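## Task

Scene 1: lot numbers are marked on the shelf edge directly beneath each shelf spot, and several spots may carry the same number. Get one yellow sponge from lot 222 and one yellow sponge from lot 342 onto the desk. A lot with no such sponge anywhere in the storeroom is skipped. The robot must not tip over or be left leaning. Anything that stays in place only because the robot is holding or propping it at the end does not count.

## Robot and tools

Robot: a simulated Hello Robot Stretch 4, about 1.6 m tall. It has one arm. The omni-wheel base has a rim no more than 0.23 m from its centre. A lift rides a mast, a telescoping arm extends forward from it, and the arm ends in a three-joint wrist and a two-finger gripper. It carries four cameras: head_camera, head_left_camera, head_right_camera and wrist_camera. A loose object may occasionally get a short push from outside.

Frames: the base frame has its origin on the floor below the base centre, with x forward, y left and z up. hand_pose is a point between the open fingertips, reported in the base frame, and the printed value may be a little off. The odometry frame is the base frame as it was when the scene began. base_odometry comes from wheel turns, so slipping shows up as travel. Heading is positive to the left, from -3.142 to 3.142.

execute_actions(actions, cameras): actions is a list that holds either one action or none. An empty list just reports state and images. An action contains "base", "joints" or both, and may add "pace" and "contact_limits". {"end_of_arm": "enable_torque"} must be sent by itself. Everything in one action starts at once and may finish at different times.
- base: a relative offset from where the base last reported itself. Give exactly one key. translate_m is straight travel in metres, forward positive, -2 to 2. strafe_m is sideways travel in metres, left positive, -2 to 2. rotate_rad is a turn on the spot in radians, counter-clockwise (left) positive, -3.2 to 3.2.
- joints: a dict of absolute joint targets keyed by name, not offsets. lift_m is 0 to 1.2 m. arm_m is 0 to 0.55 m of extension. wrist_yaw_rad runs -1.134 to 4.276, where 0 points forward, positive turns left, and 3.14 is folded back; above 3.4 the arm can get in the way. wrist_pitch_rad runs -1.117 to 4.259, with 0 level and 1.57 pointing down. wrist_roll_rad runs -1.117 to 4.259; at 0 the fingers are level, and positive rolls clockwise when viewed from behind. gripper_m is the fingertip gap, -0.038 to 0.141 m, and values below 0 press the tips together. A joint target outside its range is clipped and the result says so. Any other out-of-range value, or an unknown key, rejects the whole call.
- pace: "slow", "default", "fast" or "max". Base speeds are 0.1/0.3/0.4/0.6 m/s and turning rates 1/2/3/4 rad/s. These drop as the lift goes above 0.2.
- contact_limits: {"arm_m": v}, where v runs from 0 (lightest) to 0.75 (hardest) and defaults to 0.5. It sets how hard the arm may push before it stops.
- cameras: a list of names or "all". Leaving it out or passing null gives all cameras; [] gives none.
At the start of a scene, one action with lift_m 0.4 and wrist_yaw_rad 0 unfolds the wrist.

wait(seconds 0 to 10) sends no new command and returns state and images. zoom_image(camera, region [x0,y0,x1,y1] in pixels, at most 504x504) gives a close-up of the latest image; use it to read the shelf-edge lot labels. read_manual returns only licence text. finished_scene(scene) ends scene 1 or 2 permanently and returns the next task. Only call it once the items are resting on the desk without the robot holding them.

Result lines:
- base_status and joint_status: "done" means the target was reached; for the base it means the wheels turned the full amount, even if they slipped. "off_target" means it stopped short and may still be pushing. "contact_stop_at_<key>" means it hit something; lift, arm or wheels then go slack, so a slack lift can sink and a slack base can roll. "limit_stop_at_<name>" means a built-in limit stopped it. "torque_fault" means a wrist or gripper motor went limp; send enable_torque.
- on_its_own: whatever this call did not command. "held at" is the held target, not the actual position.
- lidar_m: 12 distances in 30-degree sectors counter-clockwise, with sector 1 ahead, 4 left, 7 behind and 10 right. "-" means nothing seen or closer than 0.25 m. Glass and thin legs can be missed.
- wrist_depth_mm: a 7x7 grid of depths from 100 to 2000 mm.
- turned_by_wheels and turned_by_imu: if they differ by more than about 0.1 rad, there was a collision or slip, and heading error is roughly their difference.
- base_tilt: degrees, with forward and right positive, and about 1.5 degrees of fixed bias.
- motor_effort: percent of maximum, with the peak in brackets. It is noisy.
If a call reports a stop, later calls in the same reply are skipped.

Gripping: command gripper_m below the object's width; a smaller value squeezes harder and pulls the object inward. Neither the gripper reading nor "done" proves a grasp. Check for a clear change in gripper effort, or look with wrist_camera. If the fingertips get stuck on a surface, raise the lift.

Things to avoid:
- Tipping. Do not drive or turn with more than 1 kg held and arm_m above 0.2, especially at fast or max pace, and avoid steady, high, forceful pushes. Past 6 degrees of lean you get limit_stop_at_tilt, and lift, arm and wheels go slack. Ending tilted fails the task.
- Self-collision. This can happen with the gripper pitched up (below -0.2) and rolled (below -0.4 or above 4).
- Damage and drops.
- Wasted motion.

Each tool is called as name(argument=value, ...) on one line, values as JSON.

## Session

execute_actions(actions=[])

Scene clock: 0.00 s.
base_odometry: x=+0.000 y=+0.000 heading=+0.000 (m, m, rad; odometry frame)
turned_by_wheels: +0.000 (rad since the last result)
turned_by_imu: +0.000 (rad since the last result)
base_tilt: forward=-0.1 right=-0.4 (deg)
lidar_m: 0.98 0.66 0.60 0.63 0.80 1.84 1.36 0.89 0.81 1.63 1.56 1.44
base_status: not commanded
joint_positions: lift_m=+0.185 arm_m=+0.000 wrist_yaw_rad=+3.221 wrist_pitch_rad=-0.016 wrist_roll_rad=-0.004 gripper_m=+0.057
joint_status: not commanded
motor_effort: lift_m=+18 arm_m=+0 wrist_yaw_rad=-2 wrist_pitch_rad=-7 wrist_roll_rad=+0 gripper_m=-3 wheel_0=+0 wheel_1=+0 wheel_2=+0 (%)
hand_pose: x=-0.1240 y=+0.0644 z=+0.3680 quat_wxyz=(-0.039, +0.008, -0.002, +0.999) (m; base frame)
wrist_depth_mm: - - 133 - - - - / - 109 134 - - - - / - 116 136 - - - - / 137 136 1863 - - - - / 224 1863 1863 - - - - / 220 1138 216 1098 204 1205 1160 / 220 788 866 - 842 820 854
pictures: head_camera, head_left_camera, head_right_camera, wrist_camera
Images, in order (width x height): head_camera 420x560, head_left_camera 420x672, head_right_camera 420x672, wrist_camera 616x392.

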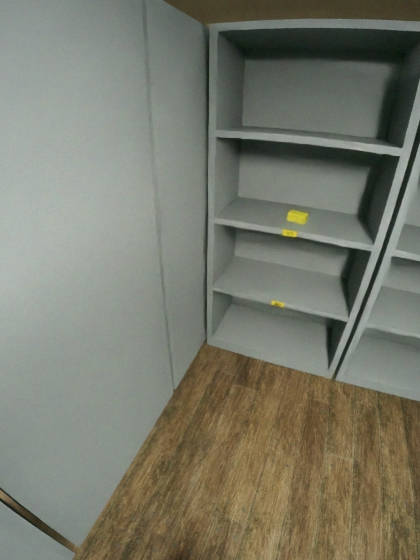

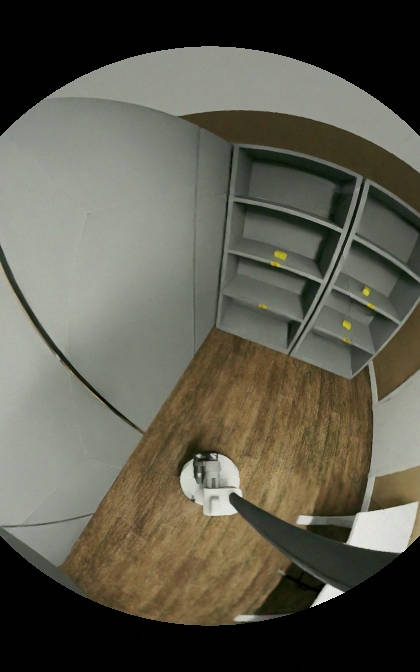

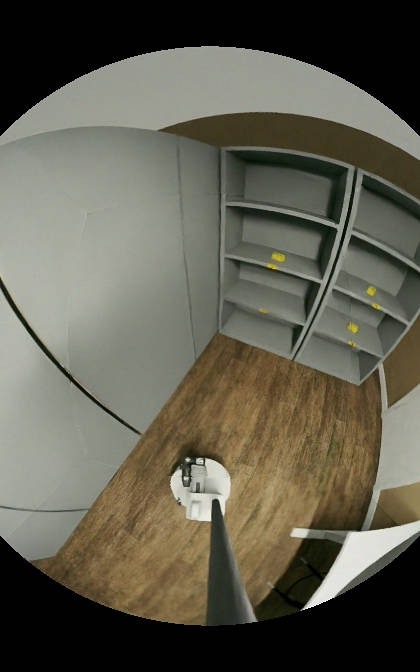

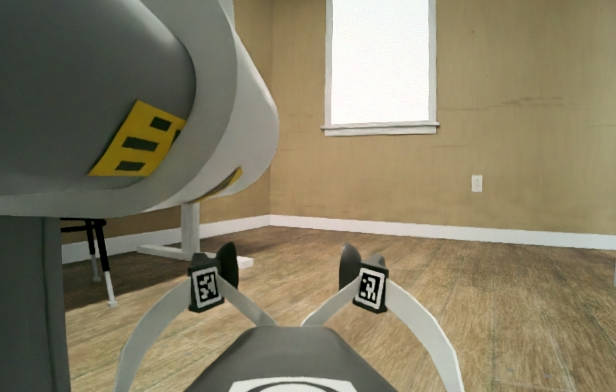

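zoom_image(camera="head_camera", region=[240, 190, 340, 320])

execute_actions(actions=[{"base":{"rotate_rad":-0.6},"joints":{"lift_m":0.4,"wrist_yaw_rad":0}}])

Region (240, 190, 340, 320) of head_camera's 420x560 image, scaled by 3.877, with more detail than that image has; it fills the left 388 columns of this view, and the rest is white.

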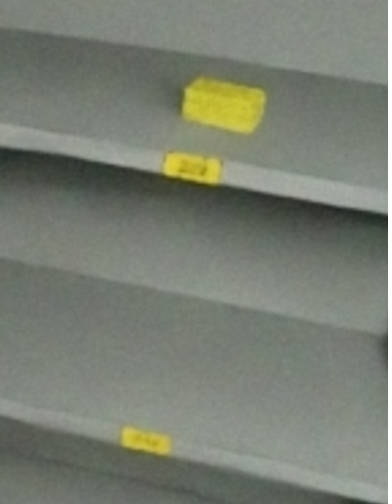

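Scene clock: 2.70 s.
base_odometry: x=+0.000 y=+0.000 heading=-0.600 (m, m, rad; odometry frame)
turned_by_wheels: -0.600 (rad since the last result)
turned_by_imu: -0.593 (rad since the last result)
base_tilt: forward=-0.1 right=-0.5 (deg)
lidar_m: 1.46 1.08 0.68 0.60 0.60 0.74 1.54 1.56 0.91 0.80 1.64 1.64
base_status: done
joint_positions: lift_m=+0.400 arm_m=+0.000 wrist_yaw_rad=+0.001 wrist_pitch_rad=-0.016 wrist_roll_rad=-0.004 gripper_m=+0.057
joint_status: all done
motor_effort: lift_m=+25(25) arm_m=+0(0) wrist_yaw_rad=-3(9) wrist_pitch_rad=-6(6) wrist_roll_rad=+0(0) gripper_m=-2(2) wheel_0=+2(6) wheel_1=+2(7) wheel_2=+0(5) (%)
hand_pose: x=+0.4589 y=-0.0873 z=+0.5823 quat_wxyz=(+1.000, -0.002, -0.008, +0.000) (m; base frame)
wrist_depth_mm: 1430 1537 1537 1661 1756 1708 1661 / 1229 1336 1537 1308 1661 1618 1618 / 1464 1576 1618 1756 1863 1661 1618 / 1366 1576 1661 1756 1808 1708 1661 / 1499 1618 1618 1808 1863 1708 1661 / 1366 1464 216 1281 204 1576 1576 / 1138 1160 1229 - 1229 1205 1308
pictures: head_camera, head_left_camera, head_right_camera, wrist_camera
camera_calibration (this result's frames):
wrist_camera: T_world_to_cam=[[-0.039021, -0.99907, 0.0183453, -0.0897259], [-0.0214606, -0.0175172, -0.999616, 0.640335], [0.999008, -0.0393997, -0.0207571, -0.220207], [0, 0, 0, 1]] pos_world=[0.23023, -0.0871017, 0.637164]
Images, in order (width x height): head_camera 420x560, head_left_camera 420x672, head_right_camera 420x672, wrist_camera 616x392.

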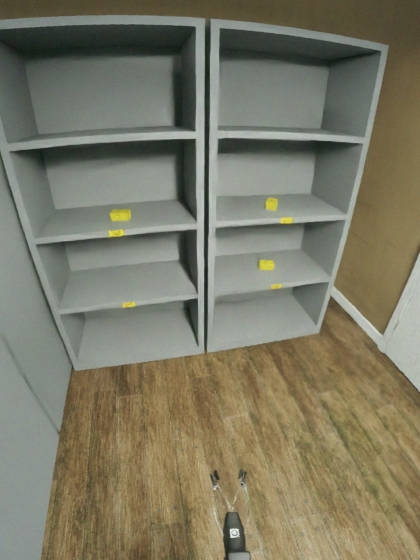

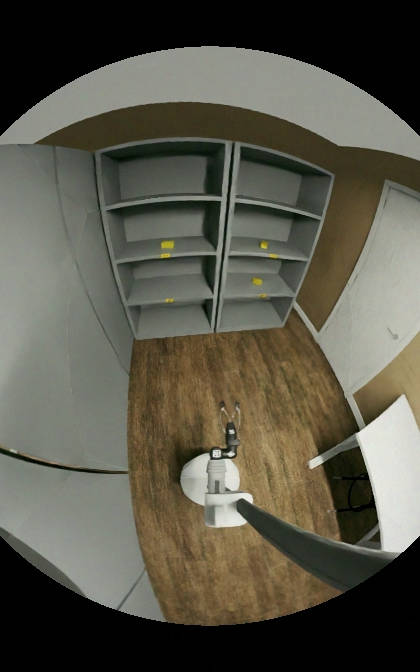

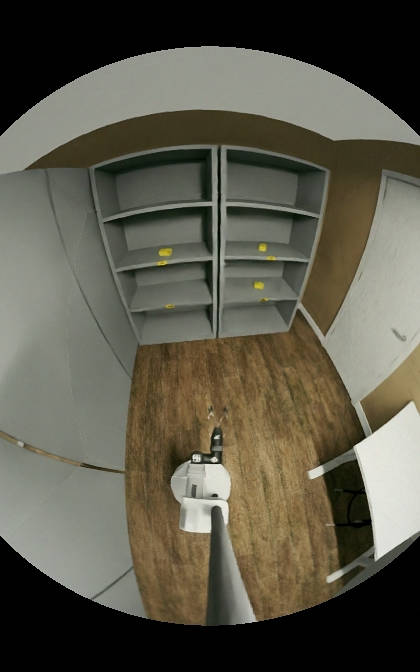

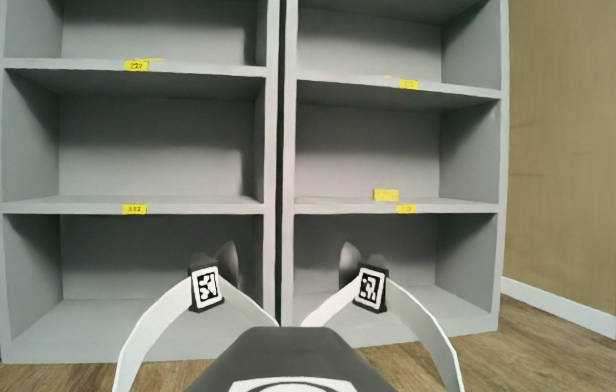

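zoom_image(camera="wrist_camera", region=[100, 40, 460, 240])

Region (100, 40, 460, 240) of wrist_camera's 616x392 image, scaled by 1.400.

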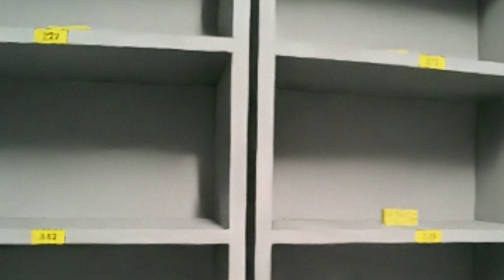

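zoom_image(camera="wrist_camera", region=[370, 60, 450, 230])

Region (370, 60, 450, 230) of wrist_camera's 616x392 image, scaled by 2.965; it fills the left 237 columns of this view, and the rest is white.

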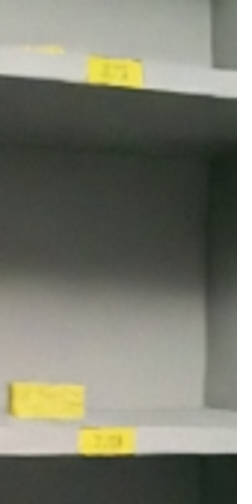

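execute_actions(actions=[{"base":{"rotate_rad":0.21},"joints":{"lift_m":0.87,"gripper_m":0.12}}], cameras=[])

execute_actions(actions=[{"base":{"translate_m":0.55}}], cameras=[])

execute_actions(actions=[{"base":{"strafe_m":0.16}}])

Scene clock: 6.90 s.
base_odometry: x=+0.000 y=+0.000 heading=-0.390 (m, m, rad; odometry frame)
turned_by_wheels: +0.210 (rad since the last result)
turned_by_imu: +0.209 (rad since the last result)
base_tilt: forward=-0.1 right=-0.5 (deg)
lidar_m: 1.45 0.85 0.63 0.59 0.65 0.91 2.76 1.18 0.83 0.80 1.66 1.51
base_status: done
joint_positions: lift_m=+0.870 arm_m=+0.000 wrist_yaw_rad=+0.000 wrist_pitch_rad=-0.016 wrist_roll_rad=-0.004 gripper_m=+0.120
joint_status: all done
motor_effort: lift_m=+26(26) arm_m=+0(0) wrist_yaw_rad=-2(3) wrist_pitch_rad=-5(5) wrist_roll_rad=-2(0) gripper_m=+0(2) wheel_0=-2(6) wheel_1=-1(7) wheel_2=+0(5) (%)
hand_pose: x=+0.4589 y=-0.0873 z=+1.0523 quat_wxyz=(+1.000, -0.002, -0.008, +0.000) (m; base frame)
wrist_depth_mm: 1008 1336 1618 1618 1618 1618 1576 / 1025 1255 1464 1430 1308 1576 1430 / 1025 1366 1708 1661 1661 1661 1537 / 1042 1281 1618 1661 1255 1708 1464 / 1008 1229 1661 1661 1281 1756 1537 / 1008 1229 1336 1464 1281 1576 1464 / 1025 1308 1708 - 1756 1756 1430
pictures: none
No camera images: the call's "cameras" was empty. Leave "cameras" out to get every camera's image.

Scene clock: 10.23 s.
base_odometry: x=+0.509 y=-0.209 heading=-0.389 (m, m, rad; odometry frame)
turned_by_wheels: +0.001 (rad since the last result)
turned_by_imu: +0.004 (rad since the last result)
base_tilt: forward=-0.1 right=-0.4 (deg)
lidar_m: 0.90 0.81 0.59 0.56 0.65 0.89 3.38 1.18 1.02 1.62 1.25 0.95
base_status: done
joint_positions: lift_m=+0.870 arm_m=+0.000 wrist_yaw_rad=+0.000 wrist_pitch_rad=-0.016 wrist_roll_rad=-0.004 gripper_m=+0.120
joint_status: not commanded
motor_effort: lift_m=+25(25) arm_m=+0(0) wrist_yaw_rad=+0(2) wrist_pitch_rad=-5(4) wrist_roll_rad=+0(1) gripper_m=-1(4) wheel_0=+3(8) wheel_1=+3(8) wheel_2=+1(9) (%)
hand_pose: x=+0.4589 y=-0.0874 z=+1.0524 quat_wxyz=(+1.000, -0.002, -0.008, +0.000) (m; base frame)
wrist_depth_mm: 809 798 809 820 759 723 768 / 866 1138 1138 1118 878 946 1118 / 891 1138 1160 1118 878 1138 1160 / 878 1118 1138 1160 878 1138 1160 / 798 707 1160 788 715 723 820 / 891 1078 1160 1182 732 1160 1182 / 878 1042 1182 - 831 1098 1160
pictures: none
No camera images: the call's "cameras" was empty. Leave "cameras" out to get every camera's image.

Scene clock: 12.00 s.
base_odometry: x=+0.569 y=-0.061 heading=-0.389 (m, m, rad; odometry frame)
turned_by_wheels: +0.000 (rad since the last result)
turned_by_imu: +0.001 (rad since the last result)
base_tilt: forward=+0.0 right=-0.4 (deg)
lidar_m: 0.89 0.62 0.44 0.41 0.45 0.68 2.26 1.38 1.18 1.77 1.27 0.94
base_status: done
joint_positions: lift_m=+0.870 arm_m=+0.000 wrist_yaw_rad=+0.000 wrist_pitch_rad=-0.016 wrist_roll_rad=-0.004 gripper_m=+0.120
joint_status: not commanded
motor_effort: lift_m=+25(25) arm_m=+0(0) wrist_yaw_rad=-2(2) wrist_pitch_rad=-5(5) wrist_roll_rad=+0(1) gripper_m=-2(1) wheel_0=-2(10) wheel_1=+1(10) wheel_2=+0(3) (%)
hand_pose: x=+0.4589 y=-0.0874 z=+1.0524 quat_wxyz=(+1.000, -0.002, -0.008, +0.000) (m; base frame)
wrist_depth_mm: 683 778 820 809 798 715 732 / 699 960 1138 1138 1138 750 1008 / 707 976 1138 1138 1160 759 1160 / 715 917 1118 1138 1138 759 1160 / 707 707 1182 788 715 723 732 / 723 798 1182 1182 1138 750 1182 / 715 960 1160 - 1118 741 1138
pictures: head_camera, head_left_camera, head_right_camera, wrist_camera
camera_calibration (this result's frames):
wrist_camera: T_world_to_cam=[[-0.0393901, -0.999055, 0.0183452, -0.0982862], [-0.0214669, -0.0175091, -0.999616, 1.11021], [0.998993, -0.0397688, -0.0207569, -0.210448], [0, 0, 0, 1]] pos_world=[0.230198, -0.0871238, 1.10722]
Images, in order (width x height): head_camera 420x560, head_left_camera 420x672, head_right_camera 420x672, wrist_camera 616x392.

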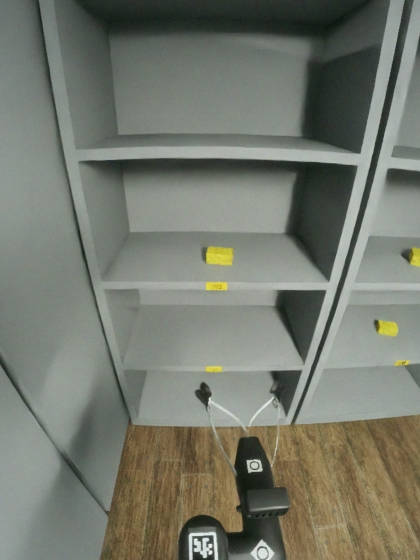

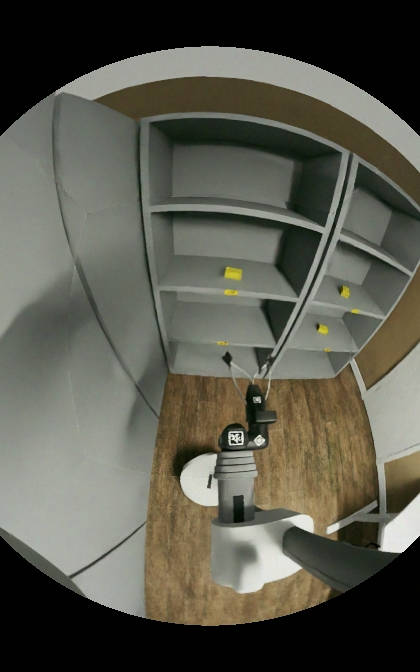

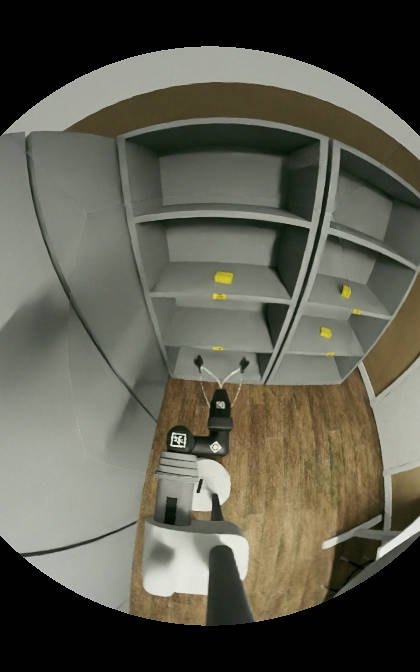

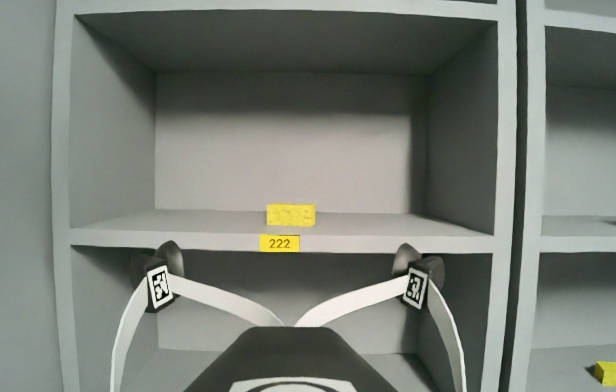

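execute_actions(actions=[{"base":{"translate_m":0.1},"joints":{"lift_m":0.862,"gripper_m":0.141,"arm_m":0.3}}], cameras=["wrist_camera","head_camera"])

Scene clock: 14.57 s.
base_odometry: x=+0.662 y=-0.099 heading=-0.389 (m, m, rad; odometry frame)
turned_by_wheels: +0.000 (rad since the last result)
turned_by_imu: +0.002 (rad since the last result)
base_tilt: forward=+0.0 right=-0.5 (deg)
lidar_m: 0.80 0.61 0.42 0.40 0.45 0.65 2.24 1.40 1.21 1.77 1.15 0.86
base_status: done
joint_positions: lift_m=+0.862 arm_m=+0.299 wrist_yaw_rad=+0.000 wrist_pitch_rad=-0.016 wrist_roll_rad=-0.004 gripper_m=+0.141
joint_status: all done
motor_effort: lift_m=+14(22) arm_m=+8(6) wrist_yaw_rad=-2(2) wrist_pitch_rad=-6(6) wrist_roll_rad=-1(1) gripper_m=+1(4) wheel_0=+2(8) wheel_1=+1(8) wheel_2=+3(8) (%)
hand_pose: x=+0.7579 y=-0.0874 z=+1.0452 quat_wxyz=(+1.000, -0.002, -0.008, +0.000) (m; base frame)
wrist_depth_mm: 621 741 750 741 750 741 559 / 627 750 750 759 759 750 564 / 634 750 750 759 759 759 569 / 640 759 759 768 768 768 569 / 459 473 492 442 521 521 517 / 320 320 320 176 324 324 325 / 627 778 778 - 788 715 544
pictures: head_camera, wrist_camera
camera_calibration (this result's frames):
wrist_camera: T_world_to_cam=[[-0.0394952, -0.999051, 0.0183441, -0.0863262], [-0.0214425, -0.0175068, -0.999617, 1.10947], [0.99899, -0.0398734, -0.0207307, -0.509336], [0, 0, 0, 1]] pos_world=[0.529202, -0.0871301, 1.10007]
Images, in order (width x height): head_camera 420x560, wrist_camera 616x392.

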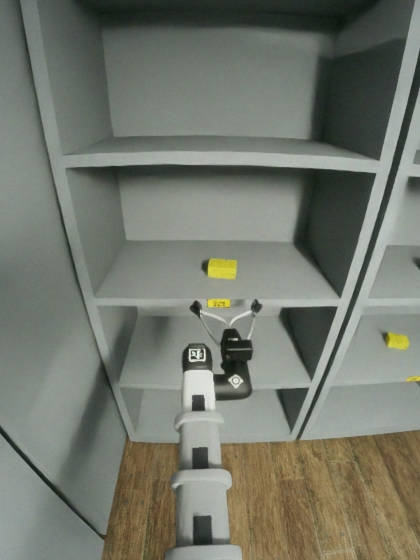

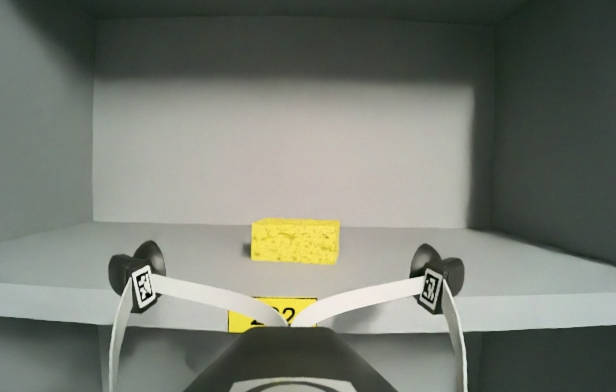

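execute_actions(actions=[{"base":{"strafe_m":-0.007},"joints":{"lift_m":0.852,"arm_m":0.53}}], cameras=["wrist_camera","head_camera"])

Scene clock: 16.67 s.
base_odometry: x=+0.659 y=-0.105 heading=-0.389 (m, m, rad; odometry frame)
turned_by_wheels: +0.000 (rad since the last result)
turned_by_imu: +0.001 (rad since the last result)
base_tilt: forward=+0.0 right=-0.4 (deg)
lidar_m: 0.80 0.58 0.46 0.41 0.44 0.67 2.33 1.38 1.21 1.76 1.11 0.83
base_status: done
joint_positions: lift_m=+0.852 arm_m=+0.529 wrist_yaw_rad=+0.000 wrist_pitch_rad=-0.016 wrist_roll_rad=-0.004 gripper_m=+0.141
joint_status: all done
motor_effort: lift_m=+14(13) arm_m=+8(10) wrist_yaw_rad=-4(1) wrist_pitch_rad=-4(6) wrist_roll_rad=+0(1) gripper_m=+1(1) wheel_0=+1(7) wheel_1=+0(8) wheel_2=+0(1) (%)
hand_pose: x=+0.9879 y=-0.0874 z=+1.0352 quat_wxyz=(+1.000, -0.002, -0.008, +0.000) (m; base frame)
wrist_depth_mm: 521 525 525 530 525 530 535 / 525 525 530 530 535 535 530 / 535 535 535 535 535 535 539 / 535 539 539 539 544 539 544 / 413 424 345 238 407 473 469 / 242 216 222 176 213 244 262 / 182 177 191 - 196 182 -
pictures: head_camera, wrist_camera
camera_calibration (this result's frames):
wrist_camera: T_world_to_cam=[[-0.039503, -0.999051, 0.0183447, -0.0770547], [-0.0214534, -0.0175068, -0.999617, 1.10441], [0.998989, -0.0398814, -0.0207414, -0.739284], [0, 0, 0, 1]] pos_world=[0.759186, -0.0871305, 1.09007]
Images, in order (width x height): head_camera 420x560, wrist_camera 616x392.

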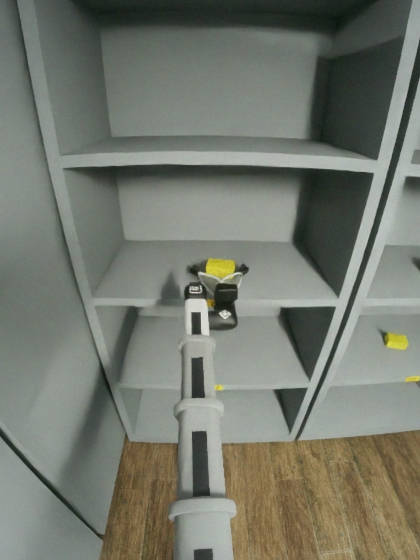

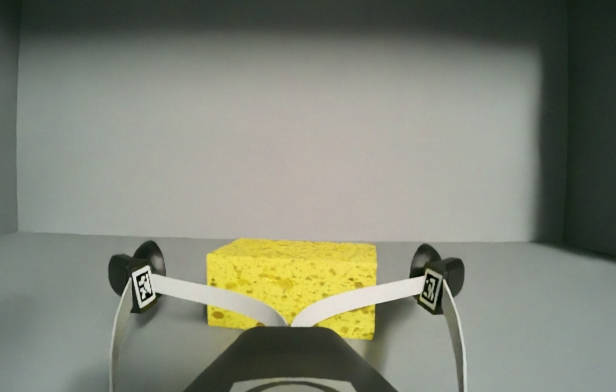

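execute_actions(actions=[{"base":{"translate_m":0.02},"joints":{"lift_m":0.836,"arm_m":0.55}}], cameras=["wrist_camera"])

execute_actions(actions=[{"joints":{"gripper_m":0.05}}], cameras=["wrist_camera"])

execute_actions(actions=[{"joints":{"lift_m":0.87}}], cameras=["wrist_camera"])

Scene clock: 17.83 s.
base_odometry: x=+0.677 y=-0.113 heading=-0.390 (m, m, rad; odometry frame)
turned_by_wheels: -0.001 (rad since the last result)
turned_by_imu: +0.017 (rad since the last result)
base_tilt: forward=-0.9 right=+0.0 (deg)
lidar_m: 0.82 0.61 0.45 0.41 0.46 0.68 3.49 1.35 1.20 1.78 1.15 0.85
base_status: done
joint_positions: lift_m=+0.836 arm_m=+0.546 wrist_yaw_rad=-0.023 wrist_pitch_rad=-0.008 wrist_roll_rad=-0.005 gripper_m=+0.141
joint_status: all done
on_its_own: wrist_yaw_rad is at rest, and its effort (+67) is outside its rest range (-13 to +13); wrist_pitch_rad is at rest, and its effort (-27) is outside its rest range (-23 to +23)
motor_effort: lift_m=+14(14) arm_m=+18(21) wrist_yaw_rad=+67(68) wrist_pitch_rad=-27(26) wrist_roll_rad=+0(1) gripper_m=-1(0) wheel_0=+3(7) wheel_1=+4(8) wheel_2=-20(22) (%)
hand_pose: x=+1.0036 y=-0.0941 z=+1.0170 quat_wxyz=(+1.000, -0.002, -0.004, -0.012) (m; base frame)
wrist_depth_mm: 504 504 504 508 508 512 521 / 508 508 512 517 521 525 525 / 508 512 517 517 525 525 525 / 517 517 517 525 521 525 530 / 392 404 239 206 242 430 424 / 229 204 206 175 198 224 239 / 171 165 179 - 181 168 -
pictures: wrist_camera
camera_calibration (this result's frames):
wrist_camera: T_world_to_cam=[[-0.0626446, -0.99785, 0.0192608, -0.0603861], [-0.0294202, -0.017444, -0.999415, 1.09422], [0.997602, -0.0631746, -0.0282642, -0.7488], [0, 0, 0, 1]] pos_world=[0.775414, -0.0884738, 1.07358]
Images, in order (width x height): wrist_camera 616x392.

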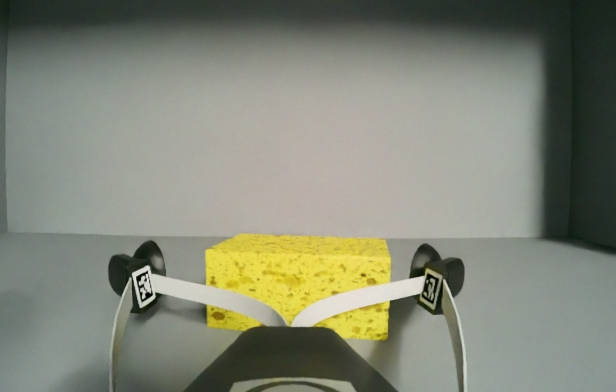

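Scene clock: 19.77 s.
base_odometry: x=+0.677 y=-0.113 heading=-0.390 (m, m, rad; odometry frame)
turned_by_wheels: +0.000 (rad since the last result)
turned_by_imu: +0.001 (rad since the last result)
base_tilt: forward=-0.9 right=+0.0 (deg)
lidar_m: 0.81 0.59 0.45 0.43 0.46 0.69 3.45 1.36 1.21 1.77 1.12 0.84
base_status: not commanded
joint_positions: lift_m=+0.836 arm_m=+0.546 wrist_yaw_rad=-0.023 wrist_pitch_rad=-0.008 wrist_roll_rad=-0.005 gripper_m=+0.050
joint_status: all done
on_its_own: wrist_yaw_rad is at rest, and its effort (+66) is outside its rest range (-13 to +13); wrist_pitch_rad is at rest, and its effort (-26) is outside its rest range (-23 to +23)
motor_effort: lift_m=+15(14) arm_m=+17(18) wrist_yaw_rad=+66(65) wrist_pitch_rad=-26(26) wrist_roll_rad=+0(1) gripper_m=-21(23) wheel_0=+3(3) wheel_1=+3(3) wheel_2=-20(20) (%)
hand_pose: x=+1.0036 y=-0.0941 z=+1.0170 quat_wxyz=(+1.000, -0.002, -0.004, -0.012) (m; base frame)
wrist_depth_mm: 504 504 512 512 517 517 512 / 508 508 512 517 517 517 517 / 512 512 517 521 521 525 525 / 517 517 521 525 521 530 525 / 397 413 202 206 436 427 424 / 229 185 193 186 187 242 240 / 168 173 174 - 182 168 -
pictures: wrist_camera
camera_calibration (this result's frames):
wrist_camera: T_world_to_cam=[[-0.0626441, -0.99785, 0.0192608, -0.0603865], [-0.0294204, -0.017444, -0.999415, 1.09422], [0.997602, -0.0631741, -0.0282643, -0.7488], [0, 0, 0, 1]] pos_world=[0.775414, -0.0884738, 1.07358]
Images, in order (width x height): wrist_camera 616x392.

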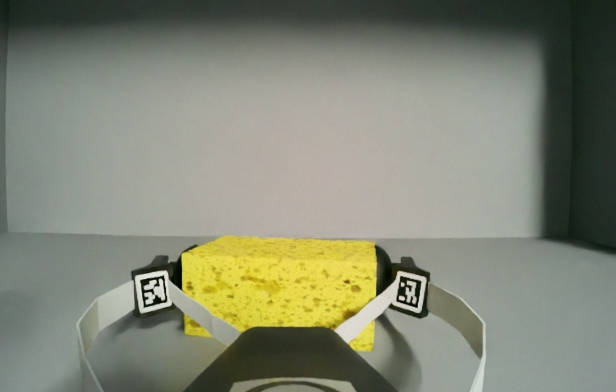

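Scene clock: 21.03 s.
base_odometry: x=+0.678 y=-0.113 heading=-0.389 (m, m, rad; odometry frame)
turned_by_wheels: +0.001 (rad since the last result)
turned_by_imu: +0.000 (rad since the last result)
base_tilt: forward=+0.0 right=-0.5 (deg)
lidar_m: 0.77 0.57 0.41 0.40 0.43 0.67 3.48 1.41 1.22 1.78 1.10 0.82
base_status: not commanded
joint_positions: lift_m=+0.870 arm_m=+0.548 wrist_yaw_rad=+0.000 wrist_pitch_rad=-0.015 wrist_roll_rad=-0.004 gripper_m=+0.050
joint_status: all done
motor_effort: lift_m=+22(30) arm_m=+6(18) wrist_yaw_rad=-1(77) wrist_pitch_rad=-6(55) wrist_roll_rad=-1(1) gripper_m=-20(20) wheel_0=-1(3) wheel_1=+2(6) wheel_2=-1(21) (%)
hand_pose: x=+1.0077 y=-0.0874 z=+1.0525 quat_wxyz=(+1.000, -0.002, -0.008, +0.000) (m; base frame)
wrist_depth_mm: 488 488 488 484 488 488 484 / 492 492 488 492 492 492 492 / 496 496 496 496 496 492 492 / 500 500 500 496 500 496 492 / 488 504 203 206 504 500 496 / 286 185 192 186 187 309 307 / 211 217 220 - 218 214 -
pictures: wrist_camera
camera_calibration (this result's frames):
wrist_camera: T_world_to_cam=[[-0.039576, -0.999049, 0.0182767, -0.076465], [-0.0217518, -0.0174253, -0.999612, 1.12239], [0.99898, -0.0399582, -0.0210415, -0.758436], [0, 0, 0, 1]] pos_world=[0.77905, -0.08714, 1.1074]
Images, in order (width x height): wrist_camera 616x392.

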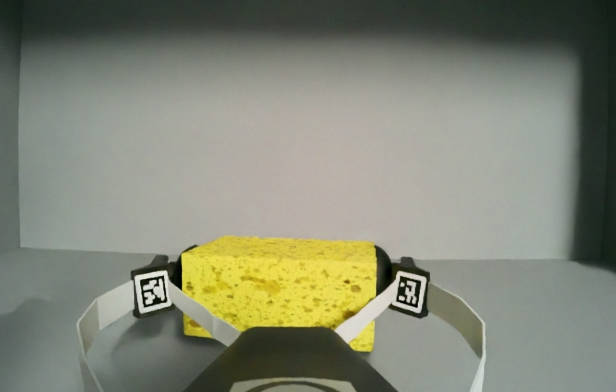

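execute_actions(actions=[{"base":{"translate_m":-0.3},"joints":{"arm_m":0}}], cameras=[])

execute_actions(actions=[{"base":{"rotate_rad":-1.3}}])

Scene clock: 24.20 s.
base_odometry: x=+0.400 y=+0.001 heading=-0.389 (m, m, rad; odometry frame)
turned_by_wheels: +0.000 (rad since the last result)
turned_by_imu: +0.000 (rad since the last result)
base_tilt: forward=+0.0 right=-0.5 (deg)
lidar_m: 1.09 0.60 0.45 0.42 0.46 0.69 3.16 1.42 1.07 1.76 1.51 1.11
base_status: done
joint_positions: lift_m=+0.870 arm_m=+0.001 wrist_yaw_rad=+0.000 wrist_pitch_rad=-0.015 wrist_roll_rad=-0.004 gripper_m=+0.050
joint_status: all done
motor_effort: lift_m=+22(22) arm_m=-9(8) wrist_yaw_rad=-1(1) wrist_pitch_rad=-5(6) wrist_roll_rad=-1(1) gripper_m=-21(21) wheel_0=-1(6) wheel_1=-3(8) wheel_2=-2(10) (%)
hand_pose: x=+0.4608 y=-0.0875 z=+1.0525 quat_wxyz=(+1.000, -0.002, -0.008, +0.000) (m; base frame)
wrist_depth_mm: 732 878 931 931 1008 866 1281 / 741 960 1281 1281 1229 917 1138 / 750 976 1308 1308 1308 904 1336 / 759 904 1308 1336 1336 931 1336 / 750 904 203 206 891 891 1336 / 750 185 193 186 188 891 1308 / 707 960 1118 - 1118 946 1138
pictures: none
No camera images: the call's "cameras" was empty. Leave "cameras" out to get every camera's image.

Scene clock: 26.10 s.
base_odometry: x=+0.400 y=+0.001 heading=-1.689 (m, m, rad; odometry frame)
turned_by_wheels: -1.300 (rad since the last result)
turned_by_imu: -1.287 (rad since the last result)
base_tilt: forward=+0.0 right=-0.4 (deg)
lidar_m: 1.72 1.24 1.09 0.82 0.49 0.43 0.45 0.54 1.05 1.84 1.13 1.03
base_status: done
joint_positions: lift_m=+0.870 arm_m=+0.001 wrist_yaw_rad=+0.000 wrist_pitch_rad=-0.015 wrist_roll_rad=-0.004 gripper_m=+0.050
joint_status: not commanded
motor_effort: lift_m=+22(22) arm_m=-8(9) wrist_yaw_rad=+0(1) wrist_pitch_rad=-7(6) wrist_roll_rad=-1(1) gripper_m=-20(20) wheel_0=+2(8) wheel_1=+2(11) wheel_2=+1(6) (%)
hand_pose: x=+0.4608 y=-0.0874 z=+1.0525 quat_wxyz=(+1.000, -0.002, -0.008, +0.000) (m; base frame)
wrist_depth_mm: 1397 1808 1708 1537 1430 1397 1336 / 1366 1756 1661 1537 1464 1397 1308 / 1397 1808 1661 1576 1464 1397 1336 / 1397 1808 1708 1618 1499 1397 1366 / 1464 1808 202 206 1464 1430 1397 / 1430 185 193 186 187 1430 1060 / 1205 1863 1756 - 1537 1430 1118
pictures: head_camera, head_left_camera, head_right_camera, wrist_camera
camera_calibration (this result's frames):
wrist_camera: T_world_to_cam=[[-0.03964, -0.999047, 0.0182879, -0.0981106], [-0.021788, -0.0174338, -0.999611, 1.1105], [0.998976, -0.040023, -0.0210762, -0.212037], [0, 0, 0, 1]] pos_world=[0.232127, -0.0871433, 1.10739]
Images, in order (width x height): head_camera 420x560, head_left_camera 420x672, head_right_camera 420x672, wrist_camera 616x392.

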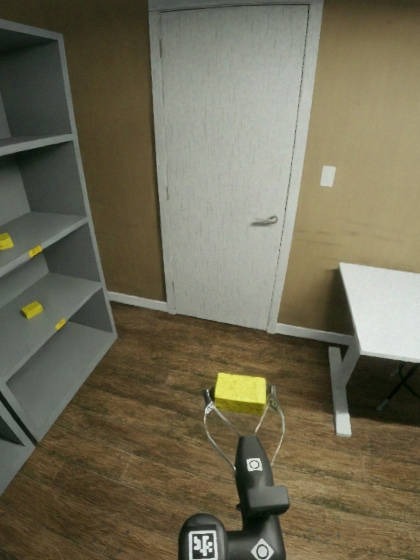

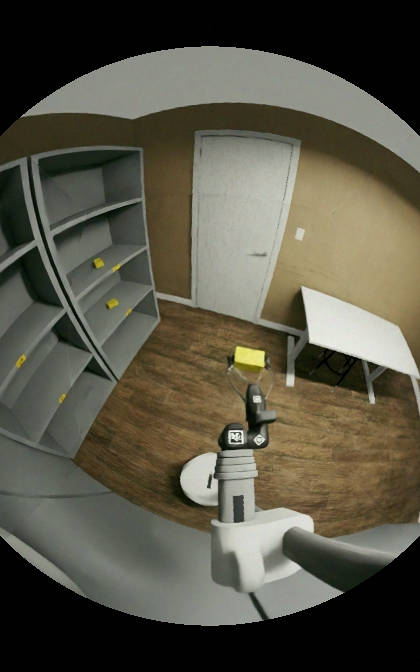

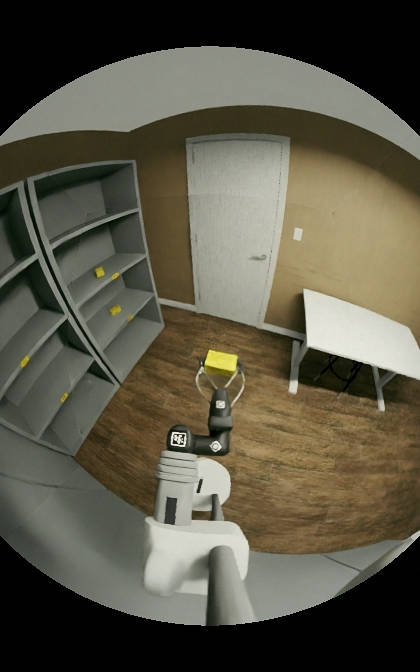

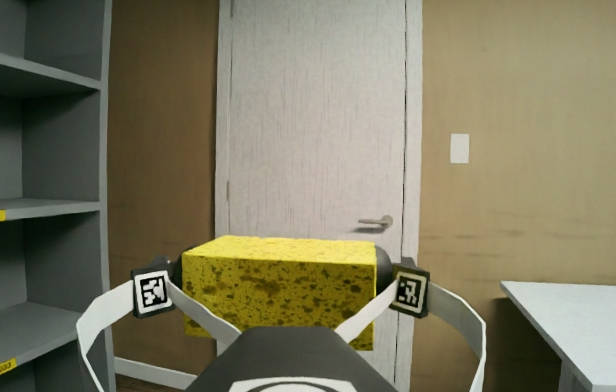

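zoom_image(camera="head_camera", region=[0, 220, 100, 340])

Region (0, 220, 100, 340) of head_camera's 420x560 image, scaled by 4.200, with more detail than that image has.

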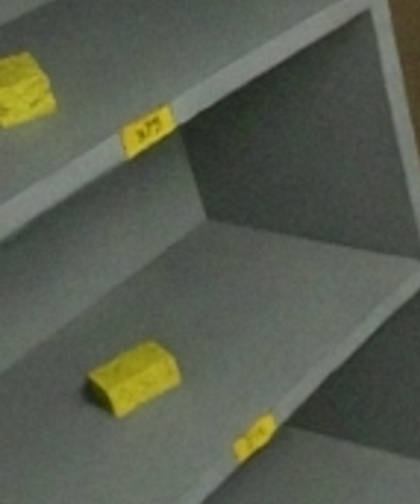

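execute_actions(actions=[{"base":{"rotate_rad":-0.33}}], cameras=[])

execute_actions(actions=[{"base":{"strafe_m":-0.45}}], cameras=[])

execute_actions(actions=[{"base":{"translate_m":0.2},"joints":{"arm_m":0.45}}])

Scene clock: 27.93 s.
base_odometry: x=+0.400 y=+0.001 heading=-2.018 (m, m, rad; odometry frame)
turned_by_wheels: -0.330 (rad since the last result)
turned_by_imu: -0.326 (rad since the last result)
base_tilt: forward=+0.0 right=-0.4 (deg)
lidar_m: 1.41 1.59 1.15 1.09 0.64 0.45 0.41 0.47 0.67 1.76 1.44 1.05
base_status: done
joint_positions: lift_m=+0.870 arm_m=+0.001 wrist_yaw_rad=+0.000 wrist_pitch_rad=-0.015 wrist_roll_rad=-0.004 gripper_m=+0.050
joint_status: not commanded
motor_effort: lift_m=+22(22) arm_m=-8(8) wrist_yaw_rad=-3(0) wrist_pitch_rad=-7(6) wrist_roll_rad=-2(2) gripper_m=-19(19) wheel_0=+2(6) wheel_1=+3(8) wheel_2=+0(7) (%)
hand_pose: x=+0.4608 y=-0.0874 z=+1.0525 quat_wxyz=(+1.000, -0.002, -0.008, +0.000) (m; base frame)
wrist_depth_mm: 1464 1499 1499 1537 1576 1576 1618 / 1499 1464 1537 1537 1576 1576 1576 / 1499 1499 1499 1576 1499 1576 1618 / 1499 1499 1537 1618 1576 1576 1618 / 1499 1499 202 206 1618 1618 1618 / 1499 185 192 185 187 1060 1060 / 1499 1537 1537 - 1618 854 931
pictures: none
No camera images: the call's "cameras" was empty. Leave "cameras" out to get every camera's image.

Scene clock: 30.77 s.
base_odometry: x=-0.005 y=+0.196 heading=-2.018 (m, m, rad; odometry frame)
turned_by_wheels: +0.000 (rad since the last result)
turned_by_imu: +0.000 (rad since the last result)
base_tilt: forward=+0.0 right=-0.4 (deg)
lidar_m: 0.97 1.82 1.61 1.53 0.64 0.46 0.43 0.46 0.65 2.69 1.44 1.02
base_status: done
joint_positions: lift_m=+0.870 arm_m=+0.001 wrist_yaw_rad=+0.000 wrist_pitch_rad=-0.015 wrist_roll_rad=-0.004 gripper_m=+0.050
joint_status: not commanded
motor_effort: lift_m=+22(22) arm_m=-8(8) wrist_yaw_rad=+0(2) wrist_pitch_rad=-7(6) wrist_roll_rad=-1(0) gripper_m=-19(20) wheel_0=+0(10) wheel_1=+0(9) wheel_2=-1(1) (%)
hand_pose: x=+0.4608 y=-0.0874 z=+1.0525 quat_wxyz=(+1.000, -0.002, -0.008, +0.000) (m; base frame)
wrist_depth_mm: 1430 1464 1499 1537 1576 1576 1618 / 1464 1499 1499 1576 1576 1618 1618 / 1464 1499 1499 1576 1576 1618 1618 / 1464 1499 1537 1576 1576 1618 1661 / 1537 1499 202 206 1618 1618 1618 / 1499 185 193 186 187 1078 1060 / 1537 1576 1618 - 866 866 1661
pictures: none
No camera images: the call's "cameras" was empty. Leave "cameras" out to get every camera's image.

Scene clock: 33.17 s.
base_odometry: x=-0.092 y=+0.016 heading=-2.018 (m, m, rad; odometry frame)
turned_by_wheels: +0.000 (rad since the last result)
turned_by_imu: +0.002 (rad since the last result)
base_tilt: forward=-0.1 right=-0.5 (deg)
lidar_m: 0.78 1.64 1.62 1.55 0.93 0.67 0.63 0.67 0.92 2.68 1.16 0.83
base_status: done
joint_positions: lift_m=+0.870 arm_m=+0.449 wrist_yaw_rad=+0.000 wrist_pitch_rad=-0.016 wrist_roll_rad=-0.004 gripper_m=+0.050
joint_status: all done
motor_effort: lift_m=+22(22) arm_m=+8(9) wrist_yaw_rad=-2(1) wrist_pitch_rad=-8(7) wrist_roll_rad=-1(2) gripper_m=-19(20) wheel_0=+2(8) wheel_1=+3(7) wheel_2=+1(8) (%)
hand_pose: x=+0.9079 y=-0.0874 z=+1.0525 quat_wxyz=(+1.000, -0.002, -0.008, +0.000) (m; base frame)
wrist_depth_mm: 866 904 904 931 946 960 946 / 878 904 917 917 931 946 976 / 878 904 917 931 946 960 976 / 878 917 931 946 946 976 991 / 904 917 203 206 960 976 991 / 904 185 193 186 187 976 1008 / 904 946 809 - 750 741 768
pictures: head_camera, head_left_camera, head_right_camera, wrist_camera
camera_calibration (this result's frames):
wrist_camera: T_world_to_cam=[[-0.0394541, -0.999054, 0.0182815, -0.080497], [-0.0216043, -0.0174386, -0.999615, 1.12013], [0.998988, -0.0398338, -0.0208959, -0.658852], [0, 0, 0, 1]] pos_world=[0.679209, -0.0871319, 1.1074]
Images, in order (width x height): head_camera 420x560, head_left_camera 420x672, head_right_camera 420x672, wrist_camera 616x392.

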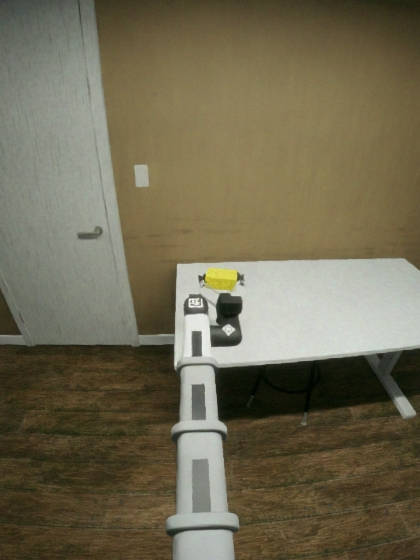

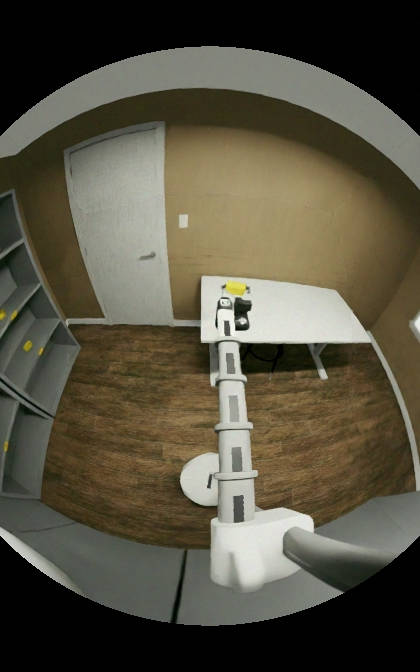

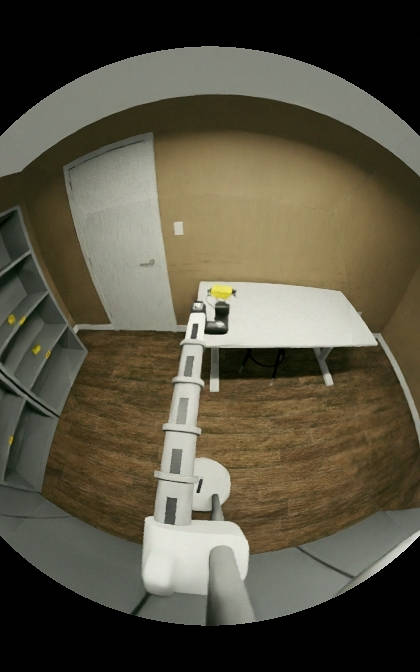

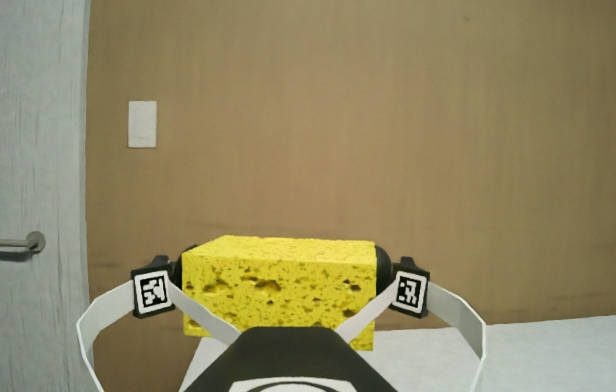

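execute_actions(actions=[{"base":{"strafe_m":-0.1},"joints":{"arm_m":0.53,"lift_m":0.64}}], cameras=["wrist_camera","head_camera"])

Scene clock: 35.53 s.
base_odometry: x=-0.182 y=+0.059 heading=-2.018 (m, m, rad; odometry frame)
turned_by_wheels: +0.000 (rad since the last result)
turned_by_imu: +0.001 (rad since the last result)
base_tilt: forward=+0.0 right=-0.5 (deg)
lidar_m: 0.78 1.65 1.73 1.64 0.92 0.67 0.64 0.68 0.95 2.58 1.18 0.82
base_status: done
joint_positions: lift_m=+0.640 arm_m=+0.529 wrist_yaw_rad=+0.000 wrist_pitch_rad=-0.016 wrist_roll_rad=-0.004 gripper_m=+0.050
joint_status: all done
motor_effort: lift_m=+14(22) arm_m=+8(8) wrist_yaw_rad=-1(1) wrist_pitch_rad=-6(7) wrist_roll_rad=-2(2) gripper_m=-21(21) wheel_0=+2(10) wheel_1=-1(10) wheel_2=+1(2) (%)
hand_pose: x=+0.9879 y=-0.0874 z=+0.8232 quat_wxyz=(+1.000, -0.002, -0.008, +0.000) (m; base frame)
wrist_depth_mm: 820 820 831 842 866 866 878 / 820 831 842 854 866 878 878 / 831 842 854 866 866 878 891 / 820 854 866 866 878 891 904 / 842 831 202 206 759 759 750 / 397 185 193 186 187 427 427 / 291 297 303 - 300 297 310
pictures: head_camera, wrist_camera
camera_calibration (this result's frames):
wrist_camera: T_world_to_cam=[[-0.0395205, -0.999052, 0.0182814, -0.0731004], [-0.0216042, -0.0174371, -0.999615, 0.892606], [0.998985, -0.0399003, -0.0208946, -0.743585], [0, 0, 0, 1]] pos_world=[0.759225, -0.0871359, 0.878062]
Images, in order (width x height): head_camera 420x560, wrist_camera 616x392.

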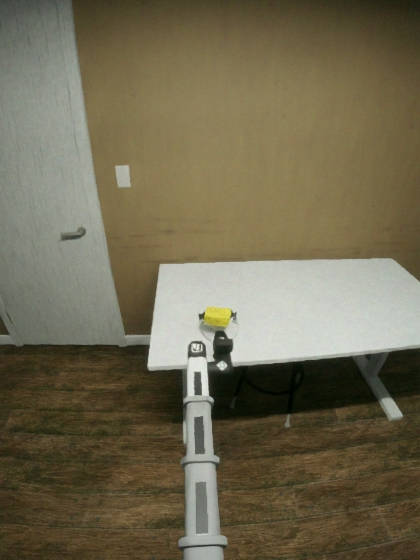

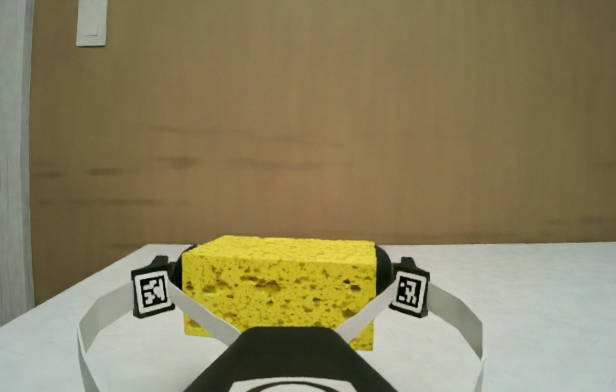

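execute_actions(actions=[{"base":{"translate_m":0.08},"joints":{"lift_m":0.6}}], cameras=["wrist_camera"])

Scene clock: 37.23 s.
base_odometry: x=-0.217 y=-0.013 heading=-2.017 (m, m, rad; odometry frame)
turned_by_wheels: +0.000 (rad since the last result)
turned_by_imu: +0.001 (rad since the last result)
base_tilt: forward=+0.0 right=-0.5 (deg)
lidar_m: 0.71 1.59 1.73 1.65 1.03 0.76 0.70 0.72 1.04 2.57 1.06 0.74
base_status: done
joint_positions: lift_m=+0.600 arm_m=+0.529 wrist_yaw_rad=+0.000 wrist_pitch_rad=-0.016 wrist_roll_rad=-0.004 gripper_m=+0.050
joint_status: all done
motor_effort: lift_m=+14(13) arm_m=+8(8) wrist_yaw_rad=-2(0) wrist_pitch_rad=-6(6) wrist_roll_rad=-1(2) gripper_m=-21(22) wheel_0=+3(8) wheel_1=+2(7) wheel_2=+1(9) (%)
hand_pose: x=+0.9879 y=-0.0874 z=+0.7832 quat_wxyz=(+1.000, -0.002, -0.008, +0.000) (m; base frame)
wrist_depth_mm: 741 750 759 778 778 798 798 / 750 750 759 778 798 798 809 / 750 759 768 788 798 798 809 / 759 768 778 798 798 809 820 / 750 512 202 206 554 559 559 / 290 184 192 186 187 312 312 / 215 220 222 - 221 217 -
pictures: wrist_camera
camera_calibration (this result's frames):
wrist_camera: T_world_to_cam=[[-0.0395204, -0.999052, 0.0182815, -0.0723691], [-0.0216043, -0.0174372, -0.999615, 0.852619], [0.998985, -0.0399001, -0.0208946, -0.744424], [0, 0, 0, 1]] pos_world=[0.759229, -0.0871359, 0.838058]
Images, in order (width x height): wrist_camera 616x392.

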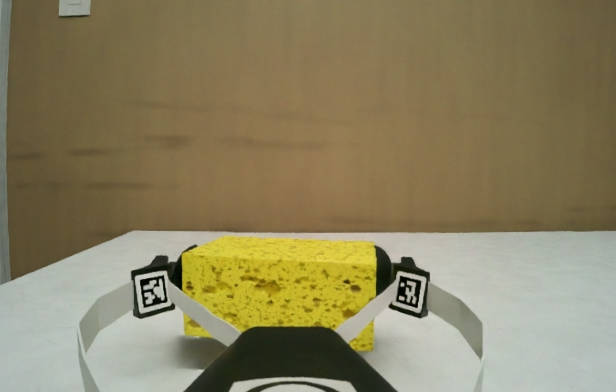

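execute_actions(actions=[{"joints":{"lift_m":0.582}}], cameras=[])

execute_actions(actions=[{"joints":{"gripper_m":0.141}}], cameras=["wrist_camera"])

execute_actions(actions=[{"base":{"translate_m":-0.2},"joints":{"arm_m":0}}], cameras=["head_camera"])

Scene clock: 38.43 s.
base_odometry: x=-0.217 y=-0.013 heading=-2.017 (m, m, rad; odometry frame)
turned_by_wheels: +0.000 (rad since the last result)
turned_by_imu: +0.000 (rad since the last result)
base_tilt: forward=-0.1 right=-0.4 (deg)
lidar_m: 0.70 1.57 1.72 1.63 1.05 0.74 0.71 0.74 1.05 2.57 1.07 0.75
base_status: not commanded
joint_positions: lift_m=+0.584 arm_m=+0.529 wrist_yaw_rad=-0.002 wrist_pitch_rad=-0.024 wrist_roll_rad=-0.002 gripper_m=+0.050
joint_status: all done
motor_effort: lift_m=+1(16) arm_m=+8(7) wrist_yaw_rad=+4(3) wrist_pitch_rad=+16(16) wrist_roll_rad=-7(7) gripper_m=-21(22) wheel_0=+3(3) wheel_1=+3(3) wheel_2=+0(1) (%)
hand_pose: x=+0.9877 y=-0.0879 z=+0.7685 quat_wxyz=(+1.000, -0.001, -0.012, -0.001) (m; base frame)
wrist_depth_mm: 750 759 768 778 788 798 809 / 750 759 768 778 788 798 809 / 750 768 778 788 798 798 820 / 759 768 778 778 788 809 820 / 759 530 203 206 580 585 580 / 285 185 193 186 187 310 309 / 208 213 216 - 215 212 -
pictures: none
No camera images: the call's "cameras" was empty. Leave "cameras" out to get every camera's image.

Scene clock: 40.37 s.
base_odometry: x=-0.217 y=-0.013 heading=-2.017 (m, m, rad; odometry frame)
turned_by_wheels: +0.000 (rad since the last result)
turned_by_imu: +0.001 (rad since the last result)
base_tilt: forward=-0.1 right=-0.5 (deg)
lidar_m: 0.70 1.59 1.71 1.65 1.04 0.76 0.70 0.73 1.04 2.59 1.05 0.75
base_status: not commanded
joint_positions: lift_m=+0.584 arm_m=+0.529 wrist_yaw_rad=-0.002 wrist_pitch_rad=-0.024 wrist_roll_rad=-0.002 gripper_m=+0.141
joint_status: all done
motor_effort: lift_m=+1(2) arm_m=+8(8) wrist_yaw_rad=+4(2) wrist_pitch_rad=+17(17) wrist_roll_rad=-7(6) gripper_m=+0(23) wheel_0=+3(3) wheel_1=+2(3) wheel_2=+0(1) (%)
hand_pose: x=+0.9877 y=-0.0879 z=+0.7685 quat_wxyz=(+1.000, -0.001, -0.012, -0.001) (m; base frame)
wrist_depth_mm: 750 759 759 778 788 798 809 / 732 759 768 778 788 798 809 / 750 759 778 778 798 809 820 / 750 778 778 788 798 809 820 / 759 525 559 574 585 585 585 / 287 255 206 176 206 289 310 / 212 206 208 - 215 212 -
pictures: wrist_camera
camera_calibration (this result's frames):
wrist_camera: T_world_to_cam=[[-0.0413827, -0.999013, 0.016163, -0.069146], [-0.0136369, -0.0156106, -0.999785, 0.830409], [0.99905, -0.0415942, -0.0129774, -0.750851], [0, 0, 0, 1]] pos_world=[0.758601, -0.0873456, 0.821604]
Images, in order (width x height): wrist_camera 616x392.

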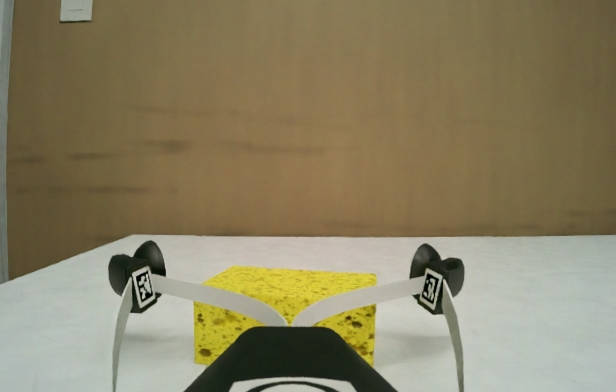

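Scene clock: 42.97 s.
base_odometry: x=-0.130 y=+0.167 heading=-2.018 (m, m, rad; odometry frame)
turned_by_wheels: +0.000 (rad since the last result)
turned_by_imu: +0.000 (rad since the last result)
base_tilt: forward=-0.1 right=-0.4 (deg)
lidar_m: 0.90 1.76 1.71 1.65 0.72 0.54 0.49 0.55 0.78 2.59 1.36 0.95
base_status: done
joint_positions: lift_m=+0.582 arm_m=+0.001 wrist_yaw_rad=+0.000 wrist_pitch_rad=-0.016 wrist_roll_rad=-0.004 gripper_m=+0.141
joint_status: all done
motor_effort: lift_m=+17(17) arm_m=-8(9) wrist_yaw_rad=-3(10) wrist_pitch_rad=-6(34) wrist_roll_rad=-1(7) gripper_m=+0(1) wheel_0=-2(8) wheel_1=-3(7) wheel_2=-1(10) (%)
hand_pose: x=+0.4608 y=-0.0874 z=+0.7649 quat_wxyz=(+1.000, -0.002, -0.008, +0.000) (m; base frame)
wrist_depth_mm: 1397 1397 1430 1430 1499 1499 1499 / 1397 1397 1464 1464 1499 1499 1499 / 1397 1430 1464 1499 1499 1499 1576 / 1430 1430 1499 1138 1499 1537 1576 / 1430 1430 1499 1499 1025 1537 1576 / 1430 1499 1464 176 1182 1576 1537 / 1464 1430 1464 - 1499 1537 1537
pictures: head_camera
Images, in order (width x height): head_camera 420x560.

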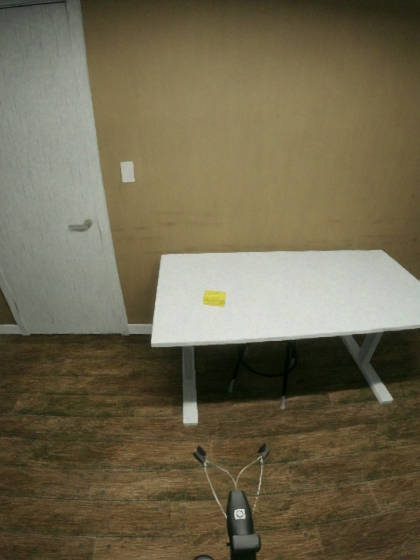

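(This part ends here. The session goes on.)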